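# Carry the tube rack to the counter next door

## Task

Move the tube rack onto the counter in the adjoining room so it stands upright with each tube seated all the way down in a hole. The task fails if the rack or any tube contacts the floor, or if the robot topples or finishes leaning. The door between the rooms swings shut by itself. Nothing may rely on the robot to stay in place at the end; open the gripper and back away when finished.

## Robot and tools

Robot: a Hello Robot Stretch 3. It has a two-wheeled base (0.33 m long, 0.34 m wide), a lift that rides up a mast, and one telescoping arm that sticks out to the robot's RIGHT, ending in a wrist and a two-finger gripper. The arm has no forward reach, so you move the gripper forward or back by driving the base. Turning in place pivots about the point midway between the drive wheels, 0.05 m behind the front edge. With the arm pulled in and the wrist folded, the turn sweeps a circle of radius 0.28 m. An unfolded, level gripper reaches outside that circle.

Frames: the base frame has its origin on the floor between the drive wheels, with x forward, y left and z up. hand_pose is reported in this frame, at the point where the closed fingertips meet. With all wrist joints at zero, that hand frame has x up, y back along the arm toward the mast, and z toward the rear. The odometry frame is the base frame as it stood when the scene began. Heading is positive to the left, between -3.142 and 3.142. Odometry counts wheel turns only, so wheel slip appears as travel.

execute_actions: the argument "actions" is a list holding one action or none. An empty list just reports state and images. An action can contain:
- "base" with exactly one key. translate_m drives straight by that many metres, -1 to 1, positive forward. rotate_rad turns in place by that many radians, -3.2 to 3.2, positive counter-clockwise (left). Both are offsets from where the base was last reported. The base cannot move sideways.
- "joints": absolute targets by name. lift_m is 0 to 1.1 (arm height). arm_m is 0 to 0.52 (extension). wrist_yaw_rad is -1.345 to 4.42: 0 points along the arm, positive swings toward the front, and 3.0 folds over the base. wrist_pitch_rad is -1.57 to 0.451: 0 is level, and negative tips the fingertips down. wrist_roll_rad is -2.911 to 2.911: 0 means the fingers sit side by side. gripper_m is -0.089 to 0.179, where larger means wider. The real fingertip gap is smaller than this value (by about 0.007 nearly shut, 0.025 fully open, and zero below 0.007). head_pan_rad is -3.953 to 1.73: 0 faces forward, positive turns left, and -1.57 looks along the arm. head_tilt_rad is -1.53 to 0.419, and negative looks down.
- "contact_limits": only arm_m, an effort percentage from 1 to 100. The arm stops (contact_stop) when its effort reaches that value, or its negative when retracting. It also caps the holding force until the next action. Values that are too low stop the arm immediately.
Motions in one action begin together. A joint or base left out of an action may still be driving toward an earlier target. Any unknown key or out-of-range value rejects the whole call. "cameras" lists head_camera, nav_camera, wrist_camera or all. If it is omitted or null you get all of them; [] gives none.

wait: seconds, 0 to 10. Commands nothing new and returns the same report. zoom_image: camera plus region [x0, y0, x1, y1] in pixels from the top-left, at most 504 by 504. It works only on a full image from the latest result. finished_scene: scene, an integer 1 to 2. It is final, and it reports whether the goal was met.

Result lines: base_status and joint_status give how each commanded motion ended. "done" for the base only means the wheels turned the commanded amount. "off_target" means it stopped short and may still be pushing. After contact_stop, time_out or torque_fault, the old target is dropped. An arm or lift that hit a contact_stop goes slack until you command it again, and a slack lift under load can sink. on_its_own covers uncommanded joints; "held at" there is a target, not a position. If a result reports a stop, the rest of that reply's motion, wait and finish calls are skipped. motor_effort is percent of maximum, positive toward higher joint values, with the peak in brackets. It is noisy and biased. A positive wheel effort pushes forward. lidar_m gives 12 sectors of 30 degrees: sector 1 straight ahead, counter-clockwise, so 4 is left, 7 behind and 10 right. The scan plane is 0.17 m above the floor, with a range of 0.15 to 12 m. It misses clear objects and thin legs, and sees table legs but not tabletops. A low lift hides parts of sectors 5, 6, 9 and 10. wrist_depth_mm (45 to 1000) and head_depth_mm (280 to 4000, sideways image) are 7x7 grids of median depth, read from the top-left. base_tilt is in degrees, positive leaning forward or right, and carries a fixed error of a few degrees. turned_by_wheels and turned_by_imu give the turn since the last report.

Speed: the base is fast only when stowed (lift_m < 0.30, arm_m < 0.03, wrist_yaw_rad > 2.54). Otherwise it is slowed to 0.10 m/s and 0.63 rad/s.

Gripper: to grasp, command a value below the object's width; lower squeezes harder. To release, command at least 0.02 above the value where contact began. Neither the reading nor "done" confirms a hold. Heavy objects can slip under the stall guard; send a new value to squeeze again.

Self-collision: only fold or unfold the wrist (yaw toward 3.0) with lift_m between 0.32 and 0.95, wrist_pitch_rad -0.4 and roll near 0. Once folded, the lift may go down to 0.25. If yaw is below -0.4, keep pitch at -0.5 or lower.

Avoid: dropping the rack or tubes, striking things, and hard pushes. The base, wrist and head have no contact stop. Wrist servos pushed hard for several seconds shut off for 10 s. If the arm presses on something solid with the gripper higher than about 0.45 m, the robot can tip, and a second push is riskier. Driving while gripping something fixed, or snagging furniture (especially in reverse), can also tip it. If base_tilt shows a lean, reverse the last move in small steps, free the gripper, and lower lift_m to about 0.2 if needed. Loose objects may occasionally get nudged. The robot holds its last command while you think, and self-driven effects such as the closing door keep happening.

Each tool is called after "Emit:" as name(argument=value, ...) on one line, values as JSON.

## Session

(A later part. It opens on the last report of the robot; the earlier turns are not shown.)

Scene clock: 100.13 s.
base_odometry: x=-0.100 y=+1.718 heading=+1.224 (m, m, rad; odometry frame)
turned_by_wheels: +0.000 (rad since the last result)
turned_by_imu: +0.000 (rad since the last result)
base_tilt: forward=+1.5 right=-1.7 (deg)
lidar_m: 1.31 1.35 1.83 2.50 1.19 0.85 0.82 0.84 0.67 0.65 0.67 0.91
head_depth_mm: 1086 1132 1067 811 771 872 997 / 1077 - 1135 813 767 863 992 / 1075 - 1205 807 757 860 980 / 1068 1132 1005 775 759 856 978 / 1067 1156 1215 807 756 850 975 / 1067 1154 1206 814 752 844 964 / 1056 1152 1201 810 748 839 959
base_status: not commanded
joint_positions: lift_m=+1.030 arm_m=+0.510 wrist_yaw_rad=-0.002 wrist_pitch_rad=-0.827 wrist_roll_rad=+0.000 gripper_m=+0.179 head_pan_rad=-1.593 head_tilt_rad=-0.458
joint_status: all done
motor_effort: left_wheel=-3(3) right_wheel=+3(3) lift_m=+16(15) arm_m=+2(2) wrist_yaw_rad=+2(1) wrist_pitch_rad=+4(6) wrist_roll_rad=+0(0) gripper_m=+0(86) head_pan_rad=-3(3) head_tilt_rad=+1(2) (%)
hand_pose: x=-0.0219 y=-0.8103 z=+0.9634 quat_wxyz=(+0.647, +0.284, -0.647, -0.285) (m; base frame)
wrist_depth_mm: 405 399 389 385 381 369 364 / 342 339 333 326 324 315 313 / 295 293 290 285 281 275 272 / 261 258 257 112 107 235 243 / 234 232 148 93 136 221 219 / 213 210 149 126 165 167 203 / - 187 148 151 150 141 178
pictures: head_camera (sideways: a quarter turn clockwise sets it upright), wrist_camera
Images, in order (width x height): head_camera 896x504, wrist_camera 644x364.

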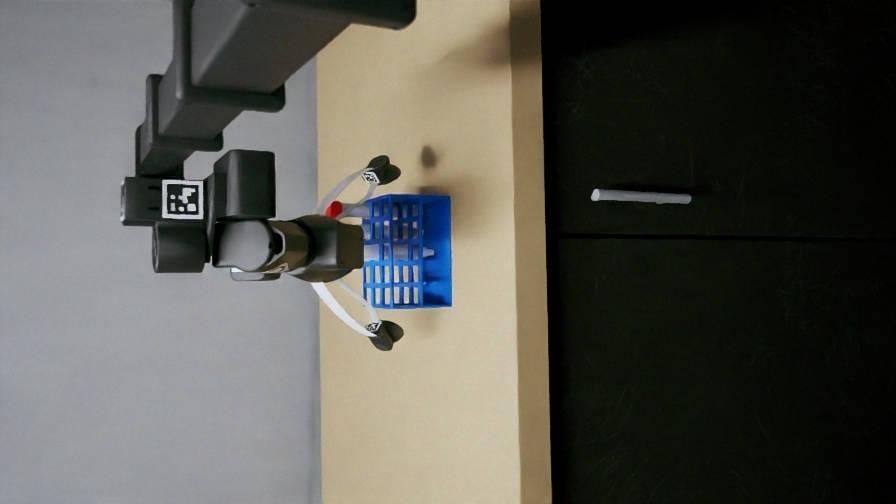

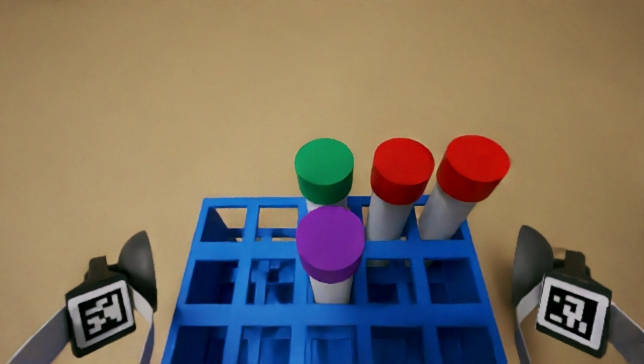

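Emit:
execute_actions(actions=[{"joints": {"arm_m": 0.09, "lift_m": 1.045}}])

Scene clock: 104.57 s.
base_odometry: x=-0.100 y=+1.718 heading=+1.224 (m, m, rad; odometry frame)
turned_by_wheels: +0.000 (rad since the last result)
turned_by_imu: -0.001 (rad since the last result)
base_tilt: forward=+1.6 right=-1.5 (deg)
lidar_m: 1.31 1.35 1.83 2.51 1.18 0.85 0.82 0.84 0.67 0.65 0.67 0.91
head_depth_mm: 1084 1140 - - - 869 997 / 1075 1139 - - - 862 990 / 1072 1167 - - - 890 979 / 1073 1162 - - - 872 976 / 1068 1160 1214 809 742 850 973 / 1061 1151 1202 814 742 848 969 / 1056 1149 1193 815 750 841 956
base_status: not commanded
joint_positions: lift_m=+1.044 arm_m=+0.090 wrist_yaw_rad=-0.002 wrist_pitch_rad=-0.827 wrist_roll_rad=+0.000 gripper_m=+0.179 head_pan_rad=-1.593 head_tilt_rad=-0.458
joint_status: all done
motor_effort: left_wheel=-2(3) right_wheel=+3(3) lift_m=+51(54) arm_m=-4(4) wrist_yaw_rad=+1(2) wrist_pitch_rad=+4(4) wrist_roll_rad=+0(0) gripper_m=+0(0) head_pan_rad=-3(3) head_tilt_rad=+3(1) (%)
hand_pose: x=-0.0219 y=-0.3910 z=+0.9781 quat_wxyz=(+0.647, +0.284, -0.647, -0.285) (m; base frame)
wrist_depth_mm: 438 427 421 417 410 398 394 / 377 376 370 364 357 361 356 / 458 459 453 452 454 446 447 / 580 573 575 577 568 558 565 / 767 754 767 761 758 710 824 / - - - - - - 868 / - - - - - - 958
pictures: head_camera (sideways: a quarter turn clockwise sets it upright), nav_camera (sideways: a quarter turn counterclockwise sets it upright), wrist_camera
Images, in order (width x height): head_camera 896x504, nav_camera 672x504, wrist_camera 644x364.

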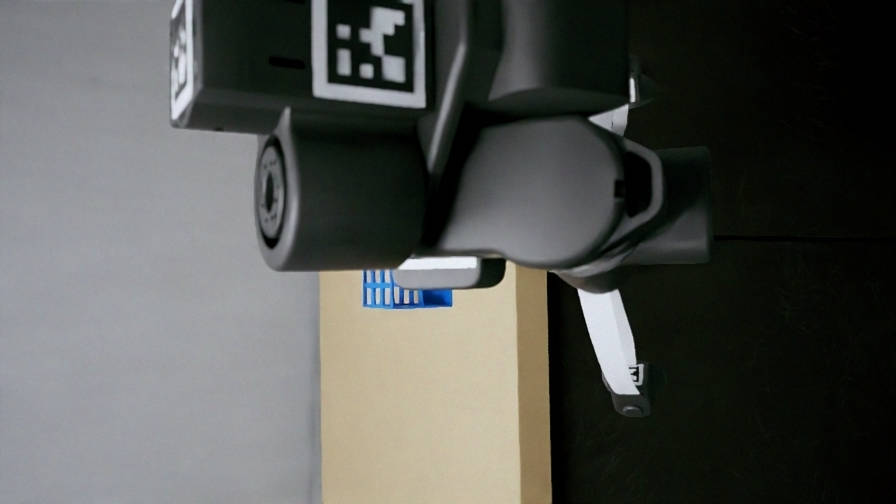

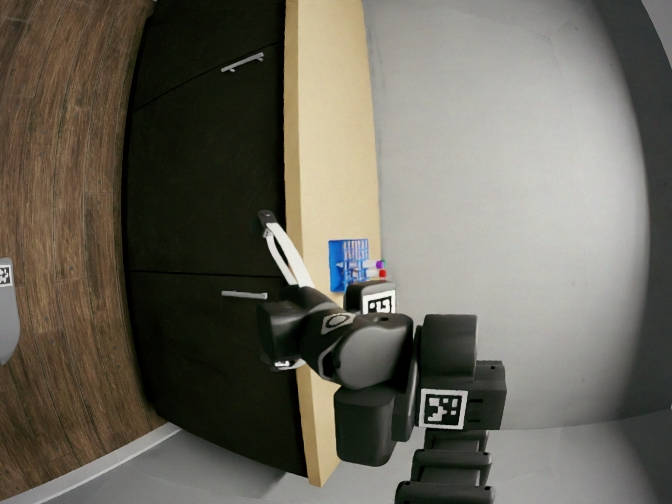

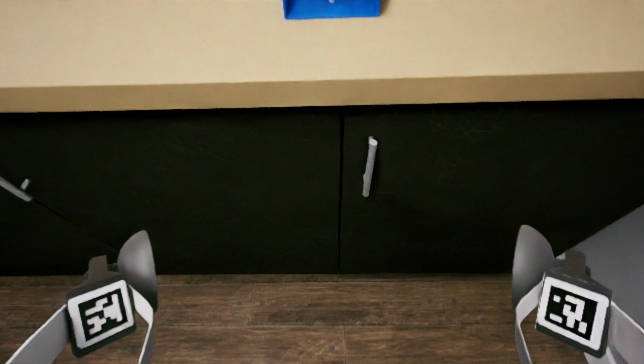

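Emit:
zoom_image(camera="nav_camera", region=[315, 225, 405, 305])

Region (315, 225, 405, 305) of nav_camera's 672x504 image, scaled by 5.600, with more detail than that image has.

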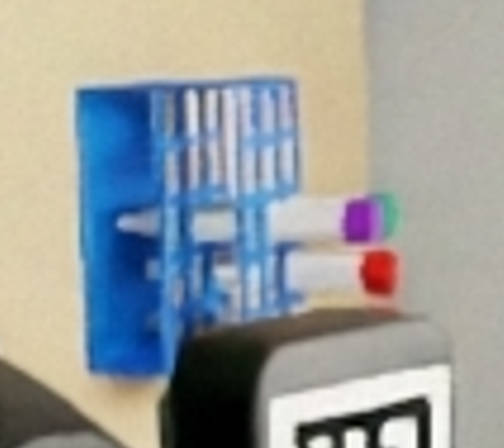

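Emit:
execute_actions(actions=[{"joints": {"wrist_pitch_rad": -0.5}}], cameras=["wrist_camera"])

Emit:
zoom_image(camera="wrist_camera", region=[250, 20, 410, 170])

Scene clock: 105.83 s.
base_odometry: x=-0.100 y=+1.718 heading=+1.224 (m, m, rad; odometry frame)
turned_by_wheels: +0.000 (rad since the last result)
turned_by_imu: +0.000 (rad since the last result)
base_tilt: forward=+1.5 right=-1.7 (deg)
lidar_m: 1.31 1.35 1.84 2.51 1.19 0.85 0.82 0.84 0.67 0.65 0.67 0.91
head_depth_mm: 1083 1147 - - - 867 996 / 1076 1144 - - - 862 986 / 1075 1163 - - - 873 983 / 1069 1149 - - - 865 978 / 1062 1152 1210 804 768 851 969 / 1066 1150 1208 812 764 845 965 / 1060 1142 1199 812 750 839 958
base_status: not commanded
joint_positions: lift_m=+1.044 arm_m=+0.090 wrist_yaw_rad=-0.002 wrist_pitch_rad=-0.522 wrist_roll_rad=+0.000 gripper_m=+0.179 head_pan_rad=-1.593 head_tilt_rad=-0.458
joint_status: all done
motor_effort: left_wheel=-2(2) right_wheel=+3(3) lift_m=+51(51) arm_m=-4(4) wrist_yaw_rad=+2(2) wrist_pitch_rad=+12(12) wrist_roll_rad=+0(0) gripper_m=+0(1) head_pan_rad=-3(3) head_tilt_rad=+2(1) (%)
hand_pose: x=-0.0219 y=-0.4455 z=+1.0345 quat_wxyz=(+0.683, +0.182, -0.683, -0.183) (m; base frame)
wrist_depth_mm: 876 872 869 867 883 868 849 / 781 776 757 492 706 690 679 / 569 554 539 500 513 516 499 / 438 431 422 416 412 401 398 / 462 455 452 448 446 428 438 / 544 538 535 540 525 520 495 / 667 683 661 649 642 646 683
pictures: wrist_camera
Images, in order (width x height): wrist_camera 644x364.

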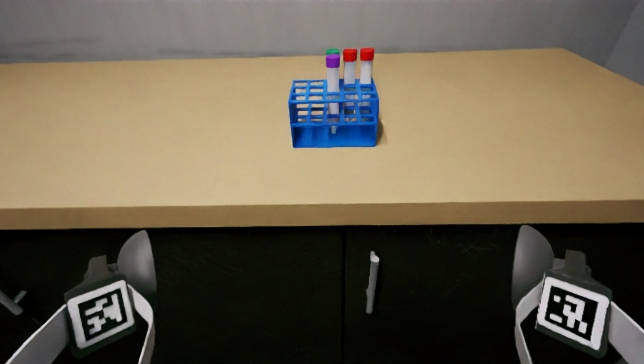

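Region (250, 20, 410, 170) of wrist_camera's 644x364 image, scaled by 3.150; it fills the top 472 rows of this view, and the rest is white.

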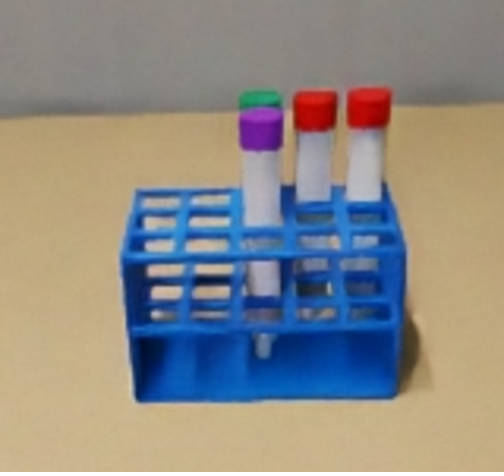

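Emit:
execute_actions(actions=[{"joints": {"wrist_pitch_rad": -0.85}}], cameras=["nav_camera"])

Scene clock: 108.37 s.
base_odometry: x=-0.100 y=+1.718 heading=+1.224 (m, m, rad; odometry frame)
turned_by_wheels: +0.000 (rad since the last result)
turned_by_imu: -0.001 (rad since the last result)
base_tilt: forward=+1.6 right=-1.6 (deg)
lidar_m: 1.31 1.36 1.84 2.51 1.18 0.85 0.82 0.85 0.67 0.65 0.67 0.91
head_depth_mm: 1083 1147 - - - 870 996 / 1079 1146 - - - 865 992 / 1071 1164 - - - 892 982 / 1069 1154 - - - 869 972 / 1066 1155 1215 810 743 851 965 / 1064 1150 1207 812 751 858 964 / 1050 1154 1201 813 747 838 958
base_status: not commanded
joint_positions: lift_m=+1.044 arm_m=+0.090 wrist_yaw_rad=-0.002 wrist_pitch_rad=-0.855 wrist_roll_rad=+0.000 gripper_m=+0.179 head_pan_rad=-1.593 head_tilt_rad=-0.458
joint_status: all done
motor_effort: left_wheel=-2(3) right_wheel=+3(3) lift_m=+51(51) arm_m=-4(4) wrist_yaw_rad=+2(2) wrist_pitch_rad=+3(11) wrist_roll_rad=+0(0) gripper_m=+0(0) head_pan_rad=-3(3) head_tilt_rad=+2(3) (%)
hand_pose: x=-0.0219 y=-0.3853 z=+0.9739 quat_wxyz=(+0.644, +0.293, -0.643, -0.294) (m; base frame)
wrist_depth_mm: 412 405 397 389 383 380 369 / 374 367 362 357 359 360 362 / 465 475 467 466 469 462 470 / 598 607 598 596 592 598 589 / 810 825 803 812 804 773 883 / - - - - - - 872 / - - - - - - 981
pictures: nav_camera (sideways: a quarter turn counterclockwise sets it upright)
Images, in order (width x height): nav_camera 672x504.

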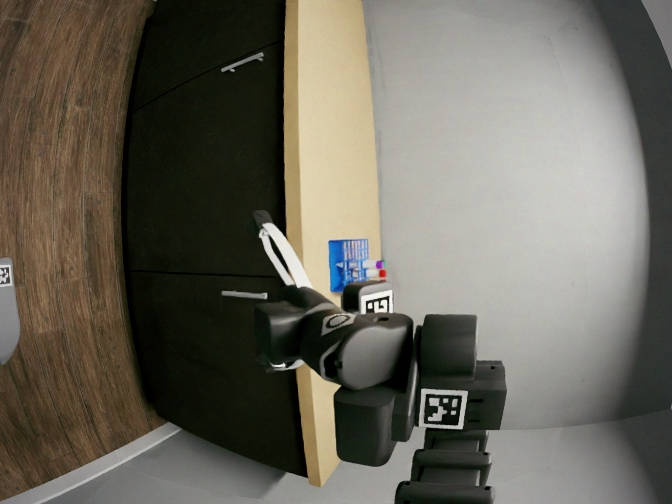

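Emit:
finished_scene(scene=2)

The scene is finished: the task was done.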